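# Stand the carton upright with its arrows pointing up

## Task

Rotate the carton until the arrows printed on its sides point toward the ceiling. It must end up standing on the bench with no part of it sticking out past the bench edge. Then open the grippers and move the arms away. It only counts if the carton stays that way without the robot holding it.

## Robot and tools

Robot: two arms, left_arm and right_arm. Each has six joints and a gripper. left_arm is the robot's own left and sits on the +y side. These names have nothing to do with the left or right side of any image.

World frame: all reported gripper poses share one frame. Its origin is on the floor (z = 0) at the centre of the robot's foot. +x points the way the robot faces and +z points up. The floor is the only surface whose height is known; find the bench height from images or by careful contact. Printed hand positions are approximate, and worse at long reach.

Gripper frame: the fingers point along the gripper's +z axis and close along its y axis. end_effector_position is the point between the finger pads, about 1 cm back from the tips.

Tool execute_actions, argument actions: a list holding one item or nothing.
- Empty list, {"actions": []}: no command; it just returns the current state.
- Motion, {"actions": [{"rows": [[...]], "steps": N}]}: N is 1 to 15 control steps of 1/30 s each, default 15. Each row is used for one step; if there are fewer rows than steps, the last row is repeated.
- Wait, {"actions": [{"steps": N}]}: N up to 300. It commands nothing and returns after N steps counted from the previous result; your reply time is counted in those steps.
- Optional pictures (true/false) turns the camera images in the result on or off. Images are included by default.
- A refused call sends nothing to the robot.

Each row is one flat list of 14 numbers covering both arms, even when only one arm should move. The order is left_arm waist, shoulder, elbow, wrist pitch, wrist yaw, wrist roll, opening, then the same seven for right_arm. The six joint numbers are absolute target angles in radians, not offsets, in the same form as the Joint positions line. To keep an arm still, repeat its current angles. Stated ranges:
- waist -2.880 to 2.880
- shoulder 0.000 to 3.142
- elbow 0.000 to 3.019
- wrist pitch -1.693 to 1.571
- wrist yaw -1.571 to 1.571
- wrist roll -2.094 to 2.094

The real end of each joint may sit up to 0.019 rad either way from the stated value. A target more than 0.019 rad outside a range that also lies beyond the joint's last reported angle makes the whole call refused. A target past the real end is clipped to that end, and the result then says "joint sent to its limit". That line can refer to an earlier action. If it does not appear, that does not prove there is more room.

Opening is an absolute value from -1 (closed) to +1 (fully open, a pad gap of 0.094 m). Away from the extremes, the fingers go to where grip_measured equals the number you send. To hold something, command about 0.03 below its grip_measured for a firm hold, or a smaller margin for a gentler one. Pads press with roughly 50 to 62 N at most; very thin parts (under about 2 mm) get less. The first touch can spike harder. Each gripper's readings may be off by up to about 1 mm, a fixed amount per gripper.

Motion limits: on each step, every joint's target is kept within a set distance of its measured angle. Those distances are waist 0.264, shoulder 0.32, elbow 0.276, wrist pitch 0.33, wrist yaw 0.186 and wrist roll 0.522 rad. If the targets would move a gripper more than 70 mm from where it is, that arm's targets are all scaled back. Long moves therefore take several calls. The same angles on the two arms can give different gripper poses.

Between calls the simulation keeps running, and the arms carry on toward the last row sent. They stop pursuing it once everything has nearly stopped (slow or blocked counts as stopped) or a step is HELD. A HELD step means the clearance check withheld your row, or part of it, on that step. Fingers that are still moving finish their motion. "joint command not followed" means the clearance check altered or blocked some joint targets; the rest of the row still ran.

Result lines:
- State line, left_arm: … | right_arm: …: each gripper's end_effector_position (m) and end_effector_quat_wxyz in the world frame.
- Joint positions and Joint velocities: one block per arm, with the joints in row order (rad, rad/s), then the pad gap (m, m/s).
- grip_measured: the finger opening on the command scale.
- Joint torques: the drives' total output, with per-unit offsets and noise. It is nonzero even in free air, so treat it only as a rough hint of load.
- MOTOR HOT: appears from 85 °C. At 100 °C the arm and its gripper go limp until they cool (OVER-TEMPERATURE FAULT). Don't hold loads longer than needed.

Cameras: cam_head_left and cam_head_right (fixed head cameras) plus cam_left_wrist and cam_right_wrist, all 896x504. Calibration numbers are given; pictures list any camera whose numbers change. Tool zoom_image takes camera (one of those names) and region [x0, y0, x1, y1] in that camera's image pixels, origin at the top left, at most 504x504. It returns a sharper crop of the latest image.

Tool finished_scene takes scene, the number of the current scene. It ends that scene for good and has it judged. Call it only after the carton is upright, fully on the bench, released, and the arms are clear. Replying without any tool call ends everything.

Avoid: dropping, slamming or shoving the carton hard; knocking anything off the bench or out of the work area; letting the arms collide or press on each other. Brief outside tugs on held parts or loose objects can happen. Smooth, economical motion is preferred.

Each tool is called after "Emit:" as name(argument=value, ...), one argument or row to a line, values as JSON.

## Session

Emit:
execute_actions(
  actions=[],
)

Scene clock: 0.00 s of 4200.00 s.
left_arm: end_effector_position=(+0.3227, +0.6875, +1.2795) grip_measured=+1.000 end_effector_quat_wxyz=(+0.476, -0.765, +0.406, +0.151) | right_arm: end_effector_position=(+0.1994, +0.0604, +1.2704) grip_measured=-0.979 end_effector_quat_wxyz=(-0.527, +0.421, +0.738, +0.023)
Joint positions: left_arm=[ 1.861  2.004  0.615  1.425 -0.525 -1.453  0.094] | right_arm=[-0.623  2.322  1.138 -0.402 -0.285  1.516  0.001]
Joint velocities: left_arm=[ 0.005  0.005  0.002  0.007  0.022 -0.037  0.   ] | right_arm=[-0.015 -0.005 -0.002  0.007  0.051 -0.022 -0.001]
Joint torques (N m, as the arm reports them, + toward a larger angle): no reading
Motor temperatures (°C, as the motors report them): left_arm=[27 26 26 29 28 25] | right_arm=[29 33 25 24 29 25]
camera_calibration (this result's frames):
cam_left_wrist: T_world_to_cam=[[0.747873, 0.224039, 0.624894, -1.19727], [0.427757, -0.882488, -0.195547, 0.725257], [0.507651, 0.413548, -0.755823, 0.643578], [0, 0, 0, 1]] pos_world=[0.258461, 0.642116, 1.37642]
cam_right_wrist: T_world_to_cam=[[-0.644796, -0.640643, 0.41691, -0.363796], [0.378391, 0.206374, 0.902347, -1.23202], [-0.664122, 0.739585, 0.109345, 0.0750542], [0, 0, 0, 1]] pos_world=[0.281457, -0.0343152, 1.25517]

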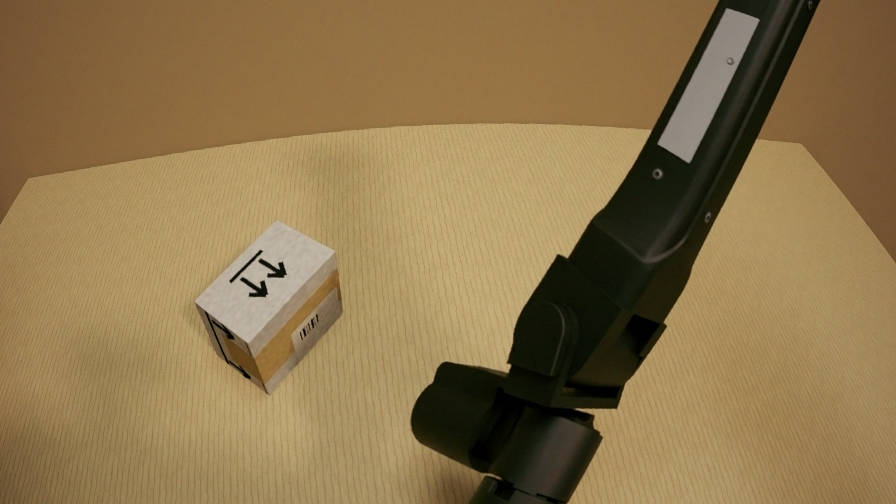

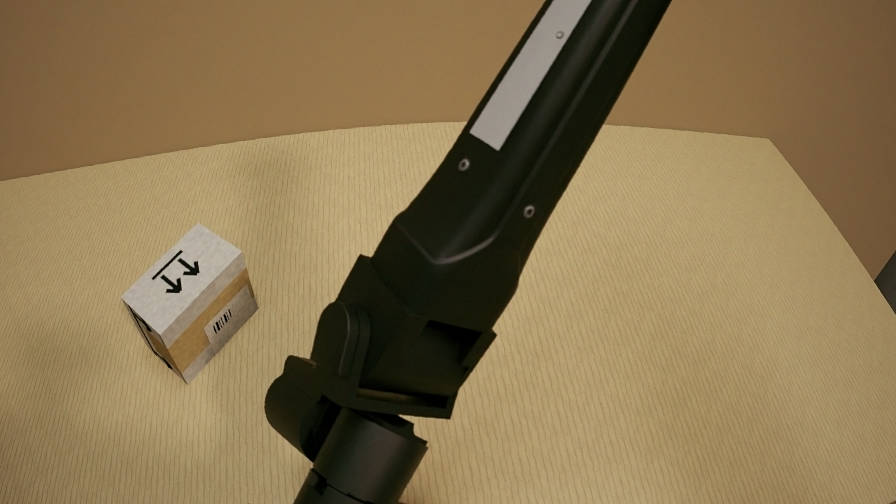

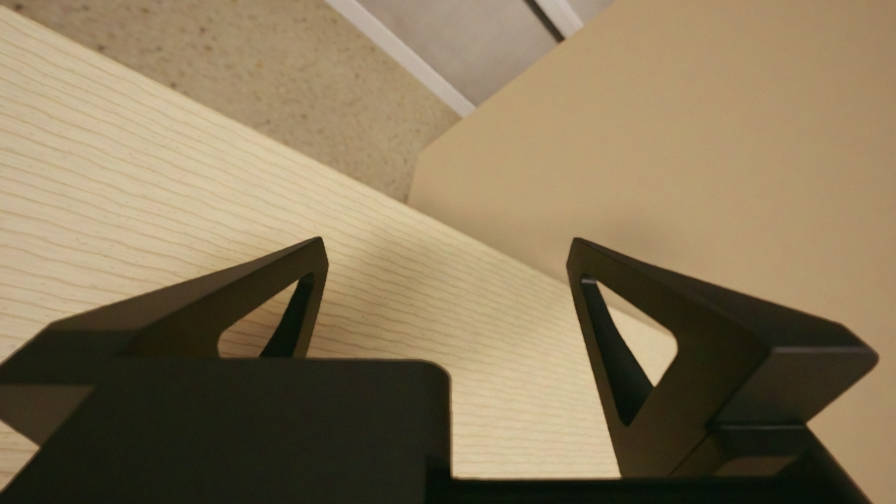

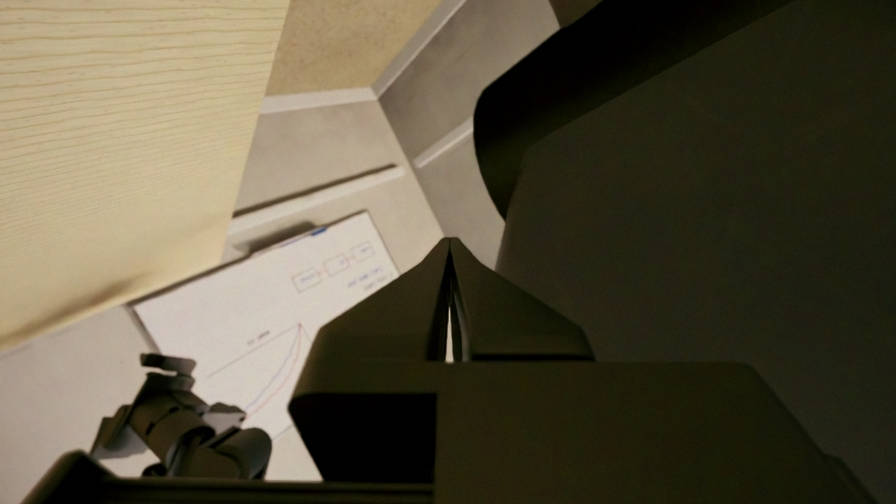

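Emit:
execute_actions(
  actions=[
    {"rows":[[1.6,1.75,1.0,1.0,-0.2,-1.2,0,-0.623,2.1,1.2,-0.3,-0.2,0.8,0]]},
  ],
  pictures=false,
)

Emit:
execute_actions(
  actions=[
    {"rows":[[1.4,1.75,1.3,0.3,0.2,-1.0,-1,-0.65,2.15,1.15,0.5,-0.19,-0.2,0.6]]},
  ],
  pictures=false,
)

Emit:
execute_actions(
  actions=[
    {"rows":[[1.3,1.85,1.357,-0.263,0.455,-1.0,-1,-0.68,2.27,1.2,0.884,-0.19,-0.93,0.6]]},
  ],
  pictures=false,
)

Emit:
execute_actions(
  actions=[
    {"steps":25},
  ],
)

Scene clock: 17.60 s of 4200.00 s.
left_arm: end_effector_position=(+0.6122, +0.6310, +1.2524) grip_measured=+0.002 end_effector_quat_wxyz=(+0.448, -0.692, +0.561, -0.079) | right_arm: end_effector_position=(+0.4068, +0.0917, +1.2999) grip_measured=-0.002 end_effector_quat_wxyz=(-0.312, +0.218, +0.877, +0.294)
Joint positions: left_arm=[ 1.627  1.813  0.973  1.05  -0.205 -1.271  0.047] | right_arm=[-0.623  2.064  1.217 -0.302 -0.203  0.876  0.047]
Joint velocities: left_arm=[-0.454 -0.581  0.505 -0.515  0.154  0.388 -0.   ] | right_arm=[ 0.005 -0.142  0.042  0.017  0.007 -0.491  0.   ]
Joint torques (N m, as the arm reports them, + toward a larger angle): left_arm=[ -0.12 -17.63  -0.54   1.13  -0.14   0.1 ] | right_arm=[14.71 -9.44 -1.54 -0.04 -0.43 -0.05]
Motor temperatures (°C, as the motors report them): left_arm=[27 27 27 29 28 25] | right_arm=[30 34 25 24 29 25]
Steps of this call (steps 1 to 90: nothing new was sent; then 14.10 s passed at rest; steps 91 to 105: all 15 steps of this action). Readings (joint positions):
91: left_arm=[1.857 2.000 0.621 1.410 -0.504 -1.443] | right_arm=[-0.623 2.316 1.139 -0.397 -0.268 1.482]
92: left_arm=[1.848 1.995 0.636 1.378 -0.478 -1.430] | right_arm=[-0.623 2.310 1.139 -0.390 -0.252 1.438]
94: left_arm=[1.816 1.976 0.684 1.318 -0.421 -1.407] | right_arm=[-0.623 2.280 1.145 -0.374 -0.230 1.346]
98: left_arm=[1.742 1.927 0.800 1.210 -0.305 -1.364] | right_arm=[-0.623 2.191 1.172 -0.340 -0.208 1.126]
105: the state above

Scene clock: 18.10 s of 4200.00 s.
left_arm: end_effector_position=(+0.7734, +0.4196, +1.2415) grip_measured=-0.994 end_effector_quat_wxyz=(+0.205, -0.560, +0.757, -0.267) | right_arm: end_effector_position=(+0.5068, +0.1319, +1.2921) grip_measured=+0.598 end_effector_quat_wxyz=(+0.181, -0.152, +0.873, +0.428)
Joint positions: left_arm=[ 1.367  1.757  1.305  0.326  0.202 -1.03   0.   ] | right_arm=[-0.623  2.139  1.153  0.485 -0.194 -0.124  0.075]
Joint velocities: left_arm=[-0.005 -0.005  0.012 -0.188 -0.022  0.154  0.001] | right_arm=[-0.005 -0.015 -0.027 -0.007 -0.037 -0.432 -0.001]
Joint torques (N m, as the arm reports them, + toward a larger angle): left_arm=[ -1.03 -19.24   2.31   0.84   0.07   0.1 ] | right_arm=[ 12.65 -12.19  -0.37   1.69  -0.49  -0.11]
Motor temperatures (°C, as the motors report them): left_arm=[27 27 27 29 28 25] | right_arm=[30 34 25 24 29 25]
Steps of this call (steps 1 to 15: all 15 steps of this action). Readings (joint positions):
1: left_arm=[1.612 1.797 0.994 1.025 -0.176 -1.255] | right_arm=[-0.623 2.063 1.206 -0.240 -0.199 0.796]
2: left_arm=[1.595 1.785 1.024 0.991 -0.141 -1.238] | right_arm=[-0.623 2.068 1.188 -0.126 -0.196 0.697]
4: left_arm=[1.557 1.777 1.098 0.915 -0.062 -1.204] | right_arm=[-0.623 2.093 1.164 0.089 -0.194 0.501]
8: left_arm=[1.470 1.774 1.245 0.652 0.156 -1.119] | right_arm=[-0.623 2.138 1.151 0.420 -0.194 0.129]
15: the state above

Scene clock: 18.60 s of 4200.00 s.
left_arm: end_effector_position=(+0.6472, +0.2850, +1.1981) grip_measured=-0.994 end_effector_quat_wxyz=(+0.139, +0.543, -0.774, +0.294) | right_arm: end_effector_position=(+0.5580, +0.1281, +1.2823) grip_measured=+0.598 end_effector_quat_wxyz=(+0.459, -0.406, +0.747, +0.260)
Joint positions: left_arm=[ 1.295  1.845  1.342 -0.251  0.454 -1.01   0.   ] | right_arm=[-0.653  2.248  1.2    0.869 -0.193 -0.884  0.075]
Joint velocities: left_arm=[-0.015  0.005 -0.002 -0.042 -0.007 -0.037 -0.   ] | right_arm=[-0.005 -0.005 -0.022 -0.007 -0.037 -0.242 -0.   ]
Joint torques (N m, as the arm reports them, + toward a larger angle): left_arm=[ -5.46 -17.35   2.59  -0.31   0.49   0.13] | right_arm=[ 12.92 -11.69  -0.42   2.1   -0.52  -0.07]
Motor temperatures (°C, as the motors report them): left_arm=[27 27 27 29 28 25] | right_arm=[30 34 25 24 29 25]
Steps of this call (steps 1 to 15: all 15 steps of this action). Readings (joint positions):
1: left_arm=[1.366 1.758 1.310 0.284 0.259 -1.027] | right_arm=[-0.624 2.148 1.154 0.543 -0.193 -0.203]
2: left_arm=[1.367 1.758 1.321 0.214 0.325 -1.025] | right_arm=[-0.627 2.171 1.163 0.654 -0.193 -0.303]
4: left_arm=[1.354 1.765 1.335 0.077 0.404 -1.021] | right_arm=[-0.634 2.216 1.195 0.799 -0.193 -0.499]
8: left_arm=[1.318 1.788 1.342 -0.176 0.451 -1.014] | right_arm=[-0.650 2.246 1.202 0.860 -0.193 -0.748]
15: the state above

Scene clock: 19.43 s of 4200.00 s.
left_arm: end_effector_position=(+0.6482, +0.2853, +1.1982) grip_measured=-0.994 end_effector_quat_wxyz=(+0.138, +0.542, -0.775, +0.294) | right_arm: end_effector_position=(+0.5580, +0.1281, +1.2823) grip_measured=+0.598 end_effector_quat_wxyz=(+0.463, -0.419, +0.739, +0.252)
Joint positions: left_arm=[ 1.295  1.845  1.344 -0.251  0.454 -1.008  0.   ] | right_arm=[-0.653  2.248  1.2    0.869 -0.193 -0.919  0.075]
Joint velocities: left_arm=[ 0.005 -0.005 -0.012  0.012  0.007 -0.007  0.   ] | right_arm=[-0.015 -0.005  0.007  0.007  0.051 -0.037 -0.001]
Joint torques (N m, as the arm reports them, + toward a larger angle): left_arm=[ -5.46 -17.03   2.41  -0.43   0.47   0.06] | right_arm=[ 12.81 -11.56  -0.49   2.1   -0.54  -0.05]
Motor temperatures (°C, as the motors report them): left_arm=[27 27 27 29 28 25] | right_arm=[30 34 25 24 29 25]
Steps of this call (steps 1 to 25: the robot went on to your last target). Readings (joint positions):
1: left_arm=[1.295 1.845 1.342 -0.251 0.454 -1.009] | right_arm=[-0.653 2.248 1.200 0.869 -0.193 -0.890]
2: left_arm=[1.295 1.845 1.342 -0.251 0.454 -1.009] | right_arm=[-0.653 2.248 1.200 0.869 -0.193 -0.896]
4: left_arm=[1.295 1.845 1.344 -0.251 0.454 -1.008] | right_arm=[-0.653 2.248 1.200 0.869 -0.193 -0.905]
8: left_arm=[1.295 1.845 1.344 -0.251 0.454 -1.008] | right_arm=[-0.653 2.248 1.200 0.869 -0.193 -0.913]
25: the state above
camera_calibration (this result's frames):
cam_left_wrist: T_world_to_cam=[[0.929994, -0.215814, 0.297548, -0.900175], [-0.348874, -0.263346, 0.899409, -0.770045], [-0.115747, -0.940252, -0.320202, 0.851598], [0, 0, 0, 1]] pos_world=[0.667079, 0.403658, 1.23311]
cam_right_wrist: T_world_to_cam=[[0.85043, -0.526013, 0.00887403, -0.42001], [-0.462705, -0.755891, -0.463176, 0.951128], [0.250344, 0.389793, -0.886222, 1.07299], [0, 0, 0, 1]] pos_world=[0.528664, 0.0797764, 1.39517]

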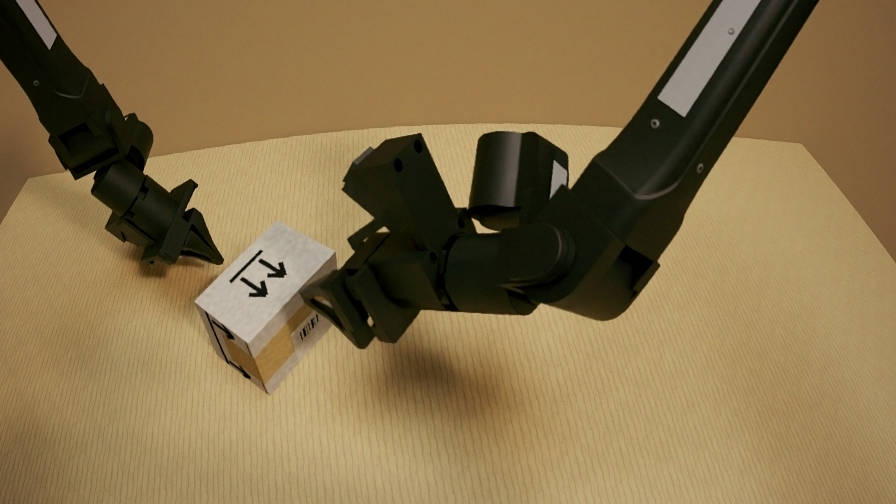

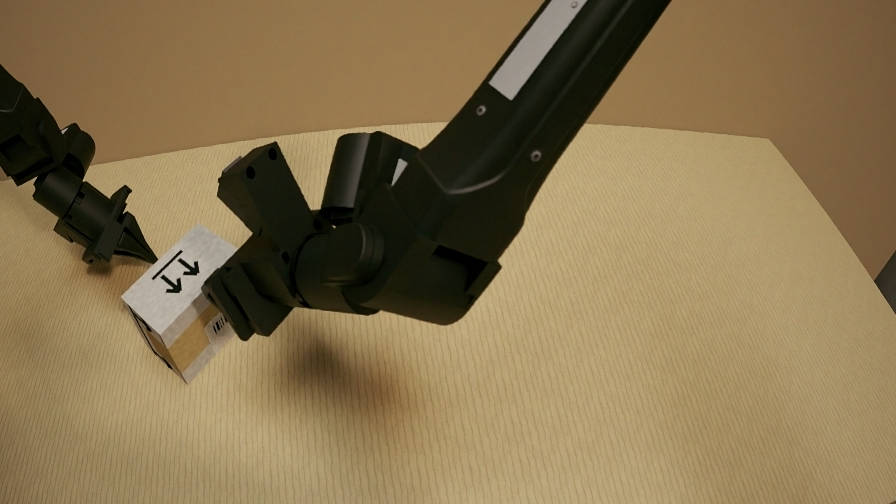

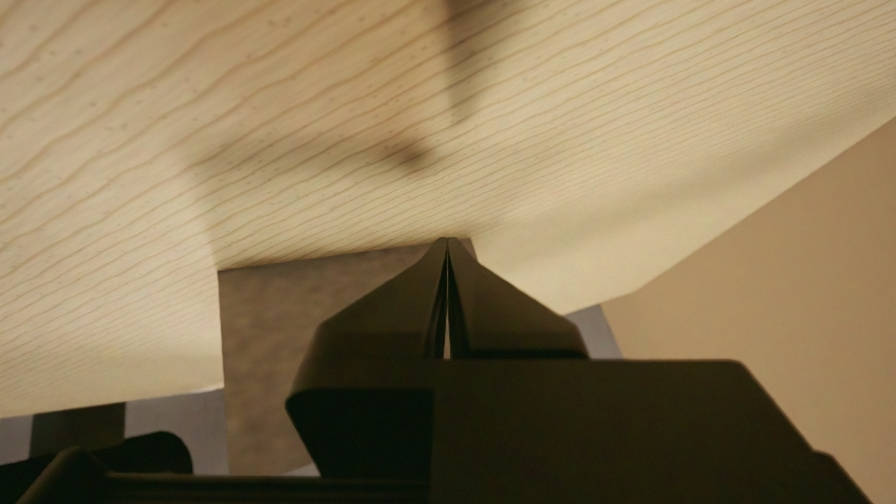

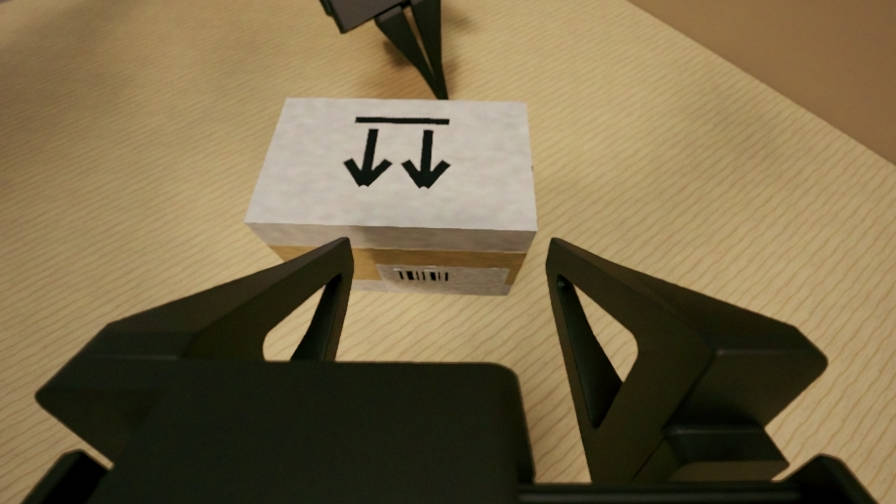

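Emit:
execute_actions(
  actions=[],
)

Scene clock: 31.67 s of 4200.00 s.
left_arm: end_effector_position=(+0.6482, +0.2853, +1.1982) grip_measured=-0.994 end_effector_quat_wxyz=(+0.138, +0.542, -0.775, +0.294) | right_arm: end_effector_position=(+0.5580, +0.1281, +1.2823) grip_measured=+0.598 end_effector_quat_wxyz=(+0.463, -0.419, +0.739, +0.252)
Joint positions: left_arm=[ 1.295  1.845  1.344 -0.251  0.454 -1.008  0.   ] | right_arm=[-0.653  2.248  1.2    0.869 -0.193 -0.919  0.075]
Joint velocities: left_arm=[ 0.005 -0.005 -0.017  0.012 -0.007 -0.007  0.   ] | right_arm=[ 0.015 -0.005 -0.002  0.007 -0.066  0.022 -0.   ]
Joint torques (N m, as the arm reports them, + toward a larger angle): left_arm=[ -5.66 -16.98   2.5   -0.51   0.47   0.09] | right_arm=[ 12.77 -11.5   -0.44   2.09  -0.51  -0.06]
Motor temperatures (°C, as the motors report them): left_arm=[27 28 27 29 28 25] | right_arm=[30 34 25 24 29 25]
Steps of this call (steps 1 to 15: the robot went on to your last target; steps 16 to 90: nothing new was sent; then 9.23 s passed at rest). Readings (joint positions):
1: left_arm=[1.295 1.845 1.344 -0.251 0.454 -1.008] | right_arm=[-0.653 2.248 1.200 0.869 -0.193 -0.919]
2: left_arm=[1.295 1.845 1.344 -0.251 0.454 -1.008] | right_arm=[-0.653 2.248 1.200 0.869 -0.193 -0.919]
4: left_arm=[1.295 1.845 1.344 -0.251 0.454 -1.008] | right_arm=[-0.653 2.248 1.200 0.869 -0.193 -0.919]
8: left_arm=[1.295 1.845 1.344 -0.251 0.454 -1.008] | right_arm=[-0.653 2.248 1.200 0.869 -0.193 -0.919]
90: the state above
All arms were judged still, so your last target was given up. Only a new action makes them travel on or press farther. Fingers that are still opening or closing keep moving.
camera_calibration (this result's frames):
cam_left_wrist: T_world_to_cam=[[0.929994, -0.215814, 0.297548, -0.900175], [-0.348874, -0.263346, 0.899409, -0.770045], [-0.115747, -0.940252, -0.320202, 0.851598], [0, 0, 0, 1]] pos_world=[0.667079, 0.403658, 1.23311]
cam_right_wrist: T_world_to_cam=[[0.85043, -0.526013, 0.00887403, -0.42001], [-0.462705, -0.755891, -0.463176, 0.951128], [0.250344, 0.389793, -0.886222, 1.07299], [0, 0, 0, 1]] pos_world=[0.528664, 0.0797764, 1.39517]

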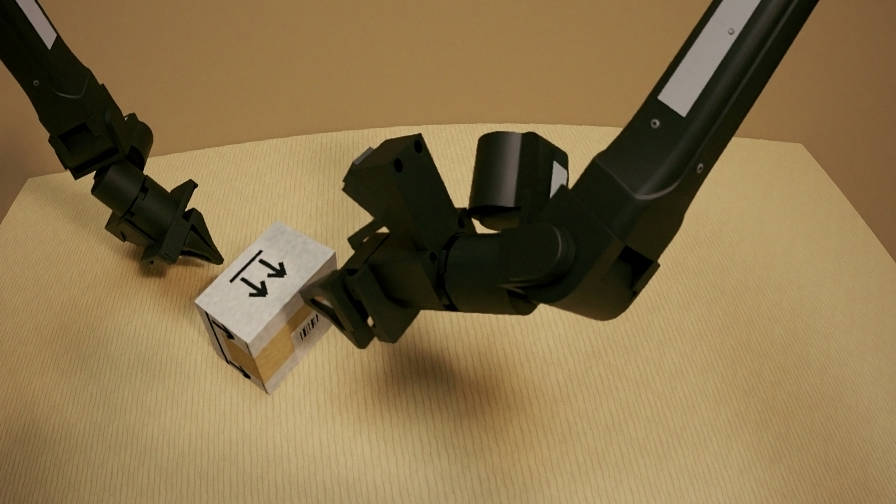

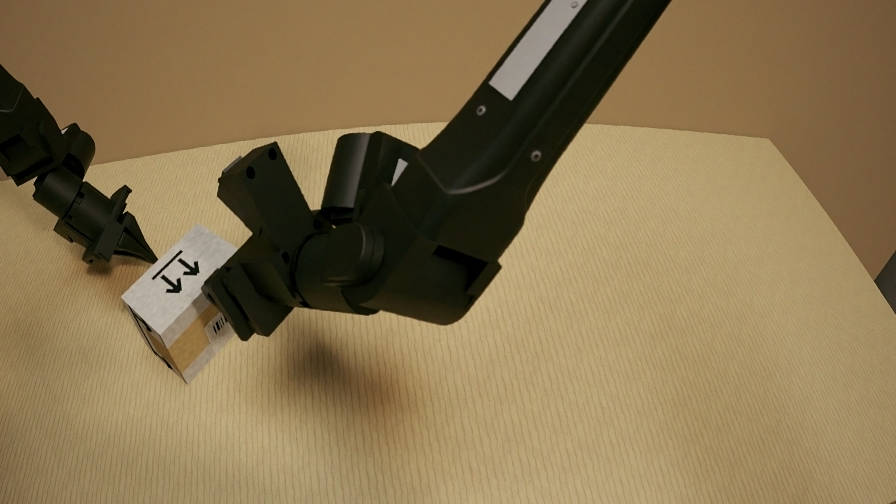

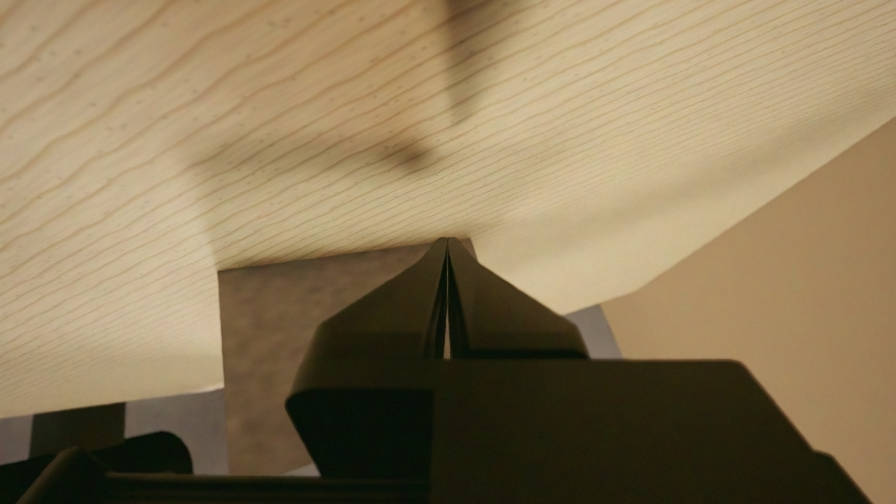

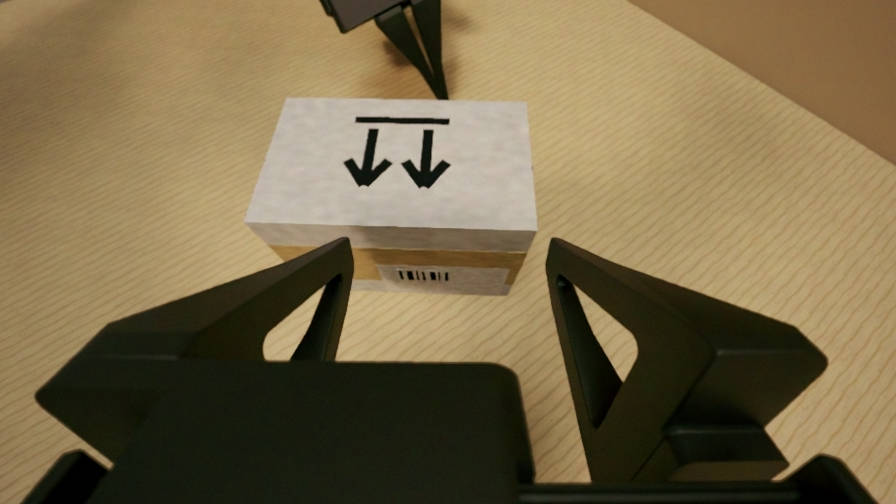

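Emit:
execute_actions(
  actions=[
    {"rows":[[1.29,1.86,1.346,-0.253,0.454,-1.0,-1,-0.66,2.26,1.205,0.87,-0.19,-0.92,0.6],[1.287,1.87,1.348,-0.254,0.454,-1.0,-1,-0.665,2.27,1.209,0.872,-0.19,-0.92,0.6],[1.284,1.88,1.35,-0.255,0.454,-1.0,-1,-0.67,2.28,1.213,0.874,-0.19,-0.92,0.6],[1.281,1.89,1.351,-0.256,0.454,-1.0,-1,-0.675,2.29,1.217,0.876,-0.19,-0.92,0.6],[1.278,1.90,1.352,-0.257,0.454,-1.0,-1,-0.68,2.30,1.221,0.878,-0.19,-0.92,0.6],[1.275,1.91,1.353,-0.258,0.454,-1.0,-1,-0.685,2.31,1.225,0.88,-0.19,-0.92,0.6],[1.272,1.92,1.354,-0.259,0.454,-1.0,-1,-0.69,2.32,1.229,0.882,-0.19,-0.92,0.6],[1.269,1.93,1.356,-0.26,0.454,-1.0,-1,-0.695,2.33,1.233,0.884,-0.19,-0.92,0.6],[1.266,1.94,1.358,-0.262,0.454,-1.0,-1,-0.70,2.34,1.237,0.886,-0.19,-0.92,0.6],[1.263,1.95,1.36,-0.264,0.454,-1.0,-1,-0.705,2.35,1.24,0.888,-0.19,-0.92,0.6],[1.26,1.96,1.36,-0.266,0.454,-1.0,-1,-0.71,2.36,1.243,0.89,-0.19,-0.92,0.6]],"steps":15},
  ],
  pictures=false,
)

Emit:
execute_actions(
  actions=[
    {"steps":15},
  ],
)

Scene clock: 39.17 s of 4200.00 s.
left_arm: end_effector_position=(+0.6108, +0.2513, +1.1677) grip_measured=-0.995 end_effector_quat_wxyz=(+0.183, +0.536, -0.771, +0.290) | right_arm: end_effector_position=(+0.5356, +0.1306, +1.2431) grip_measured=+0.598 end_effector_quat_wxyz=(+0.445, -0.423, +0.748, +0.252)
Joint positions: left_arm=[ 1.271  1.934  1.351 -0.254  0.467 -1.007  0.   ] | right_arm=[-0.675  2.333  1.242  0.876 -0.193 -0.919  0.075]
Joint velocities: left_arm=[-0.132  0.044 -0.012 -0.105  0.125  0.007 -0.001] | right_arm=[-0.103  0.21  -0.022  0.002 -0.095 -0.066 -0.   ]
Joint torques (N m, as the arm reports them, + toward a larger angle): left_arm=[ -7.14 -15.35   1.38  -0.35  -0.41   0.07] | right_arm=[ 12.5  -11.69  -0.78   1.99  -0.52   0.02]
Motor temperatures (°C, as the motors report them): left_arm=[27 29 27 29 28 25] | right_arm=[30 34 25 24 29 25]
Steps of this call (steps 1 to 90: nothing new was sent; then 4.00 s passed at rest; steps 91 to 105: all 15 steps of this action). Readings (joint positions):
91: left_arm=[1.295 1.845 1.344 -0.251 0.454 -1.007] | right_arm=[-0.653 2.248 1.200 0.869 -0.193 -0.919]
92: left_arm=[1.295 1.845 1.344 -0.251 0.454 -1.007] | right_arm=[-0.653 2.248 1.200 0.869 -0.193 -0.919]
94: left_arm=[1.295 1.845 1.344 -0.251 0.454 -1.007] | right_arm=[-0.653 2.249 1.203 0.869 -0.193 -0.919]
98: left_arm=[1.292 1.861 1.345 -0.251 0.454 -1.007] | right_arm=[-0.654 2.267 1.225 0.870 -0.193 -0.919]
105: the state above

Scene clock: 39.67 s of 4200.00 s.
left_arm: end_effector_position=(+0.6099, +0.2459, +1.1683) grip_measured=-0.995 end_effector_quat_wxyz=(+0.185, +0.533, -0.774, +0.288) | right_arm: end_effector_position=(+0.5301, +0.1273, +1.2348) grip_measured=+0.598 end_effector_quat_wxyz=(+0.439, -0.424, +0.752, +0.251)
Joint positions: left_arm=[ 1.262  1.935  1.351 -0.257  0.457 -1.007  0.   ] | right_arm=[-0.683  2.344  1.242  0.877 -0.193 -0.919  0.075]
Joint velocities: left_arm=[ 0.005 -0.005 -0.012 -0.022 -0.081 -0.095 -0.   ] | right_arm=[ 0.015  0.005  0.007 -0.007 -0.022 -0.066  0.   ]
Joint torques (N m, as the arm reports them, + toward a larger angle): left_arm=[ -6.9  -15.35   1.29  -0.47   0.3    0.07] | right_arm=[ 12.96 -11.55  -0.81   1.94  -0.53   0.02]
Motor temperatures (°C, as the motors report them): left_arm=[27 29 27 29 28 25] | right_arm=[30 34 25 24 29 25]
Steps of this call (steps 1 to 15: the robot went on to your last target). Readings (joint positions):
1: left_arm=[1.267 1.935 1.351 -0.257 0.467 -1.007] | right_arm=[-0.678 2.338 1.242 0.876 -0.193 -0.919]
2: left_arm=[1.264 1.935 1.351 -0.257 0.462 -1.007] | right_arm=[-0.680 2.342 1.242 0.876 -0.193 -0.919]
4: left_arm=[1.262 1.935 1.351 -0.257 0.458 -1.007] | right_arm=[-0.683 2.344 1.242 0.876 -0.193 -0.919]
8: left_arm=[1.262 1.935 1.351 -0.257 0.457 -1.007] | right_arm=[-0.683 2.344 1.242 0.877 -0.193 -0.919]
15: the state above
camera_calibration (this result's frames):
cam_left_wrist: T_world_to_cam=[[0.940402, -0.243042, 0.237856, -0.794056], [-0.29033, -0.209612, 0.933687, -0.855826], [-0.177067, -0.947097, -0.267682, 0.77831], [0, 0, 0, 1]] pos_world=[0.636073, 0.364755, 1.19628]
cam_right_wrist: T_world_to_cam=[[0.854664, -0.519037, -0.0122014, -0.3734], [-0.475967, -0.773923, -0.417731, 0.868864], [0.207375, 0.362827, -0.908489, 1.09191], [0, 0, 0, 1]] pos_world=[0.506247, 0.08245, 1.35039]

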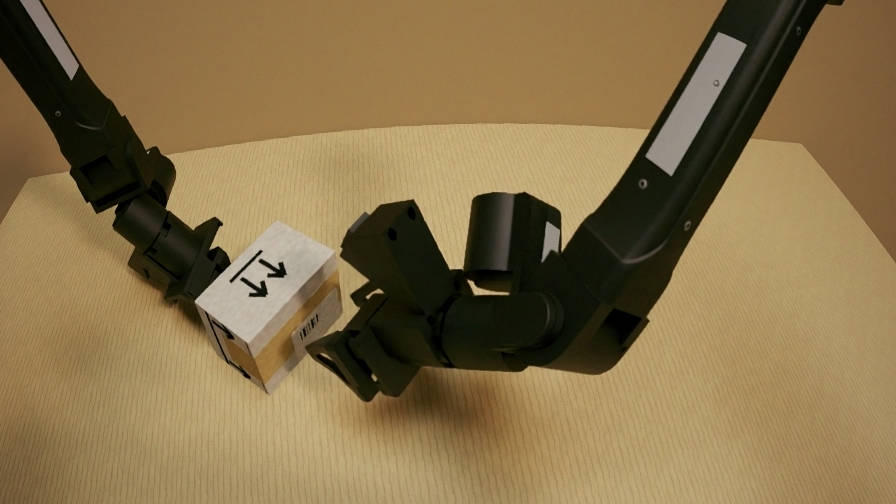

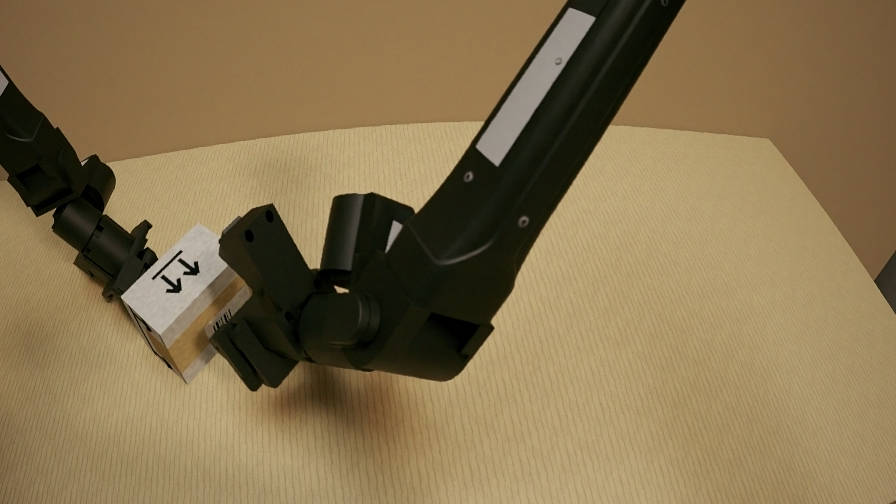

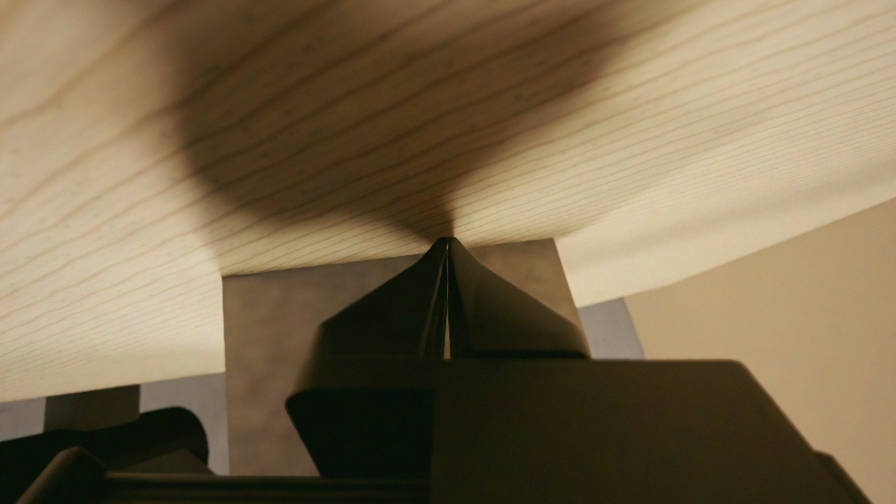

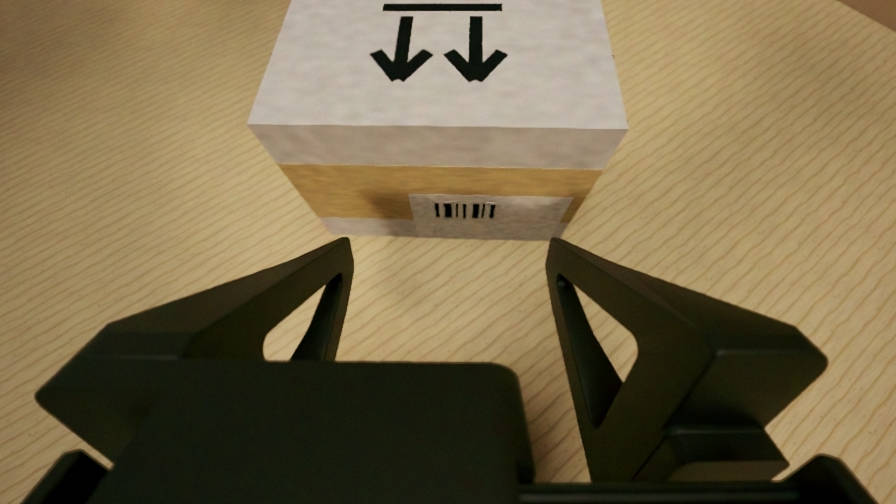

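Emit:
execute_actions(
  actions=[
    {"rows":[[1.26,1.955,1.36,-0.266,0.454,-1.0,-1,-0.68,2.36,1.25,0.875,-0.19,-0.92,0.6],[1.26,1.955,1.36,-0.266,0.454,-1.0,-1,-0.67,2.361,1.258,0.868,-0.19,-0.92,0.6],[1.26,1.955,1.36,-0.266,0.454,-1.0,-1,-0.665,2.362,1.266,0.861,-0.19,-0.92,0.6],[1.26,1.955,1.36,-0.266,0.454,-1.0,-1,-0.661,2.363,1.274,0.854,-0.19,-0.92,0.6],[1.26,1.955,1.36,-0.266,0.454,-1.0,-1,-0.657,2.364,1.282,0.847,-0.19,-0.92,0.6],[1.26,1.955,1.36,-0.266,0.454,-1.0,-1,-0.654,2.365,1.29,0.84,-0.19,-0.92,0.6],[1.26,1.955,1.36,-0.266,0.454,-1.0,-1,-0.651,2.366,1.298,0.833,-0.19,-0.92,0.6],[1.26,1.955,1.36,-0.266,0.454,-1.0,-1,-0.648,2.367,1.306,0.826,-0.19,-0.92,0.6],[1.26,1.955,1.36,-0.266,0.454,-1.0,-1,-0.645,2.368,1.314,0.819,-0.19,-0.92,0.6],[1.26,1.955,1.36,-0.266,0.454,-1.0,-1,-0.642,2.369,1.322,0.812,-0.19,-0.92,0.6],[1.26,1.955,1.36,-0.266,0.454,-1.0,-1,-0.639,2.37,1.33,0.805,-0.19,-0.92,0.6],[1.26,1.955,1.36,-0.266,0.454,-1.0,-1,-0.636,2.371,1.338,0.798,-0.19,-0.92,0.6],[1.26,1.955,1.36,-0.266,0.454,-1.0,-1,-0.633,2.372,1.346,0.791,-0.19,-0.92,0.6],[1.26,1.955,1.36,-0.266,0.454,-1.0,-1,-0.63,2.373,1.354,0.785,-0.19,-0.92,0.6]],"steps":15},
  ],
  pictures=false,
)

Emit:
execute_actions(
  actions=[
    {"steps":12},
  ],
)

Scene clock: 50.70 s of 4200.00 s.
left_arm: end_effector_position=(+0.6099, +0.2459, +1.1683) grip_measured=-0.995 end_effector_quat_wxyz=(+0.185, +0.533, -0.774, +0.288) | right_arm: end_effector_position=(+0.5651, +0.1564, +1.2488) grip_measured=+0.598 end_effector_quat_wxyz=(+0.455, -0.422, +0.742, +0.254)
Joint positions: left_arm=[ 1.262  1.935  1.351 -0.257  0.457 -1.007  0.   ] | right_arm=[-0.653  2.344  1.341  0.805 -0.19  -0.919  0.075]
Joint velocities: left_arm=[ 0.005 -0.015  0.002 -0.017 -0.022 -0.051  0.002] | right_arm=[ 0.054 -0.005  0.144 -0.129  0.022  0.022  0.   ]
Joint torques (N m, as the arm reports them, + toward a larger angle): left_arm=[ -6.87 -15.4    1.35  -0.52   0.3    0.07] | right_arm=[ 17.34 -11.46   0.14   1.02  -0.68   0.03]
Motor temperatures (°C, as the motors report them): left_arm=[27 29 27 29 28 25] | right_arm=[31 34 25 24 29 25]
Steps of this call (steps 1 to 15: the robot went on to your last target; steps 16 to 90: nothing new was sent; then 7.53 s passed at rest; steps 91 to 105: all 15 steps of this action). Readings (joint positions):
91: left_arm=[1.262 1.935 1.351 -0.257 0.457 -1.007] | right_arm=[-0.683 2.344 1.242 0.877 -0.193 -0.919]
92: left_arm=[1.262 1.935 1.351 -0.257 0.457 -1.007] | right_arm=[-0.683 2.344 1.244 0.877 -0.193 -0.919]
94: left_arm=[1.262 1.935 1.351 -0.257 0.457 -1.007] | right_arm=[-0.683 2.344 1.252 0.873 -0.193 -0.919]
98: left_arm=[1.262 1.935 1.351 -0.257 0.457 -1.007] | right_arm=[-0.677 2.344 1.286 0.851 -0.193 -0.919]
105: the state above

Scene clock: 51.10 s of 4200.00 s.
left_arm: end_effector_position=(+0.6099, +0.2460, +1.1682) grip_measured=-0.995 end_effector_quat_wxyz=(+0.185, +0.533, -0.774, +0.288) | right_arm: end_effector_position=(+0.5663, +0.1594, +1.2506) grip_measured=+0.598 end_effector_quat_wxyz=(+0.455, -0.423, +0.741, +0.256)
Joint positions: left_arm=[ 1.262  1.935  1.351 -0.257  0.456 -1.007  0.   ] | right_arm=[-0.649  2.344  1.347  0.799 -0.189 -0.919  0.075]
Joint velocities: left_arm=[-0.024 -0.005  0.007  0.002  0.022 -0.007  0.   ] | right_arm=[-0.015  0.005  0.002 -0.012  0.037 -0.037 -0.001]
Joint torques (N m, as the arm reports them, + toward a larger angle): left_arm=[ -7.11 -15.39   1.32  -0.43   0.32   0.04] | right_arm=[ 17.58 -11.77   0.43   0.83  -0.71   0.03]
Motor temperatures (°C, as the motors report them): left_arm=[27 29 27 29 28 25] | right_arm=[31 34 25 24 29 25]
Steps of this call (steps 1 to 12: the robot went on to your last target). Readings (joint positions):
1: left_arm=[1.262 1.935 1.351 -0.257 0.457 -1.007] | right_arm=[-0.651 2.344 1.345 0.801 -0.190 -0.919]
2: left_arm=[1.262 1.935 1.351 -0.257 0.457 -1.007] | right_arm=[-0.649 2.344 1.347 0.799 -0.190 -0.919]
4: left_arm=[1.262 1.935 1.351 -0.257 0.457 -1.007] | right_arm=[-0.649 2.344 1.347 0.799 -0.190 -0.919]
8: left_arm=[1.262 1.935 1.351 -0.257 0.456 -1.007] | right_arm=[-0.649 2.344 1.347 0.799 -0.189 -0.919]
12: the state above
camera_calibration (this result's frames):
cam_left_wrist: T_world_to_cam=[[0.940411, -0.243296, 0.237559, -0.793586], [-0.290234, -0.210287, 0.933565, -0.855485], [-0.177177, -0.946882, -0.268369, 0.779194], [0, 0, 0, 1]] pos_world=[0.636061, 0.364831, 1.19629]
cam_right_wrist: T_world_to_cam=[[0.856944, -0.515409, -0.000643939, -0.403756], [-0.459777, -0.763882, -0.452868, 0.950752], [0.23292, 0.388379, -0.891577, 1.04743], [0, 0, 0, 1]] pos_world=[0.539162, 0.111362, 1.36417]

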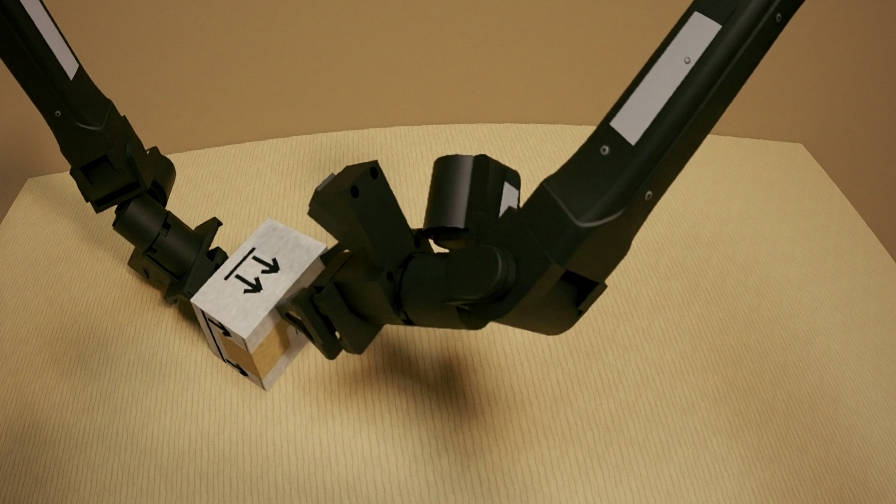

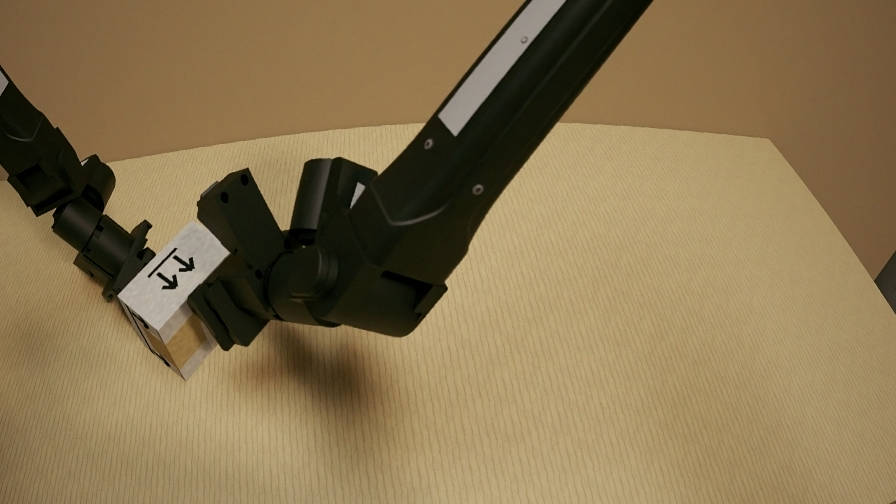

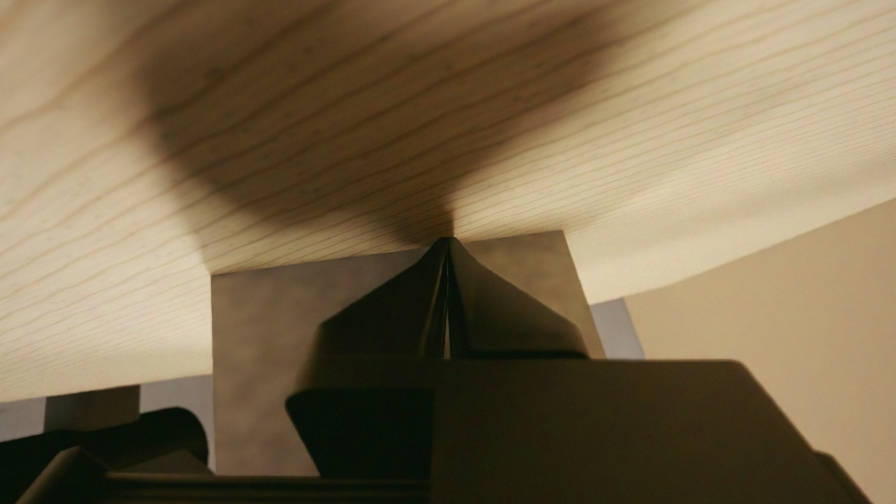

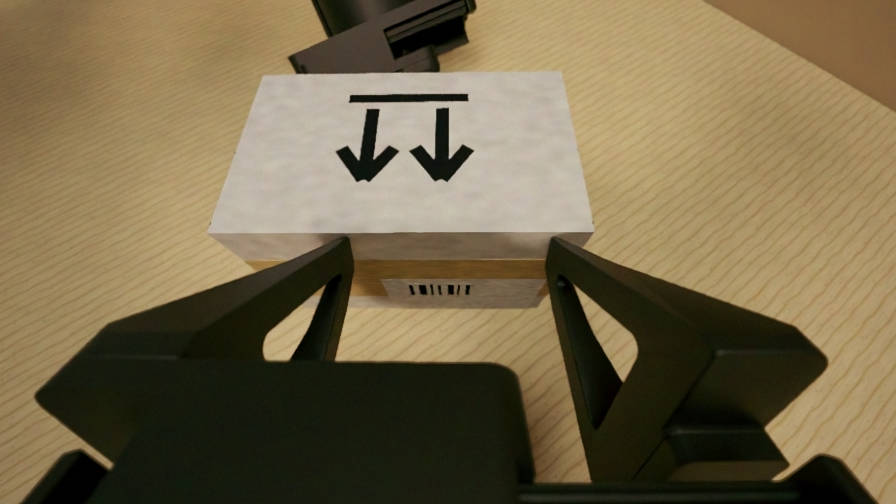

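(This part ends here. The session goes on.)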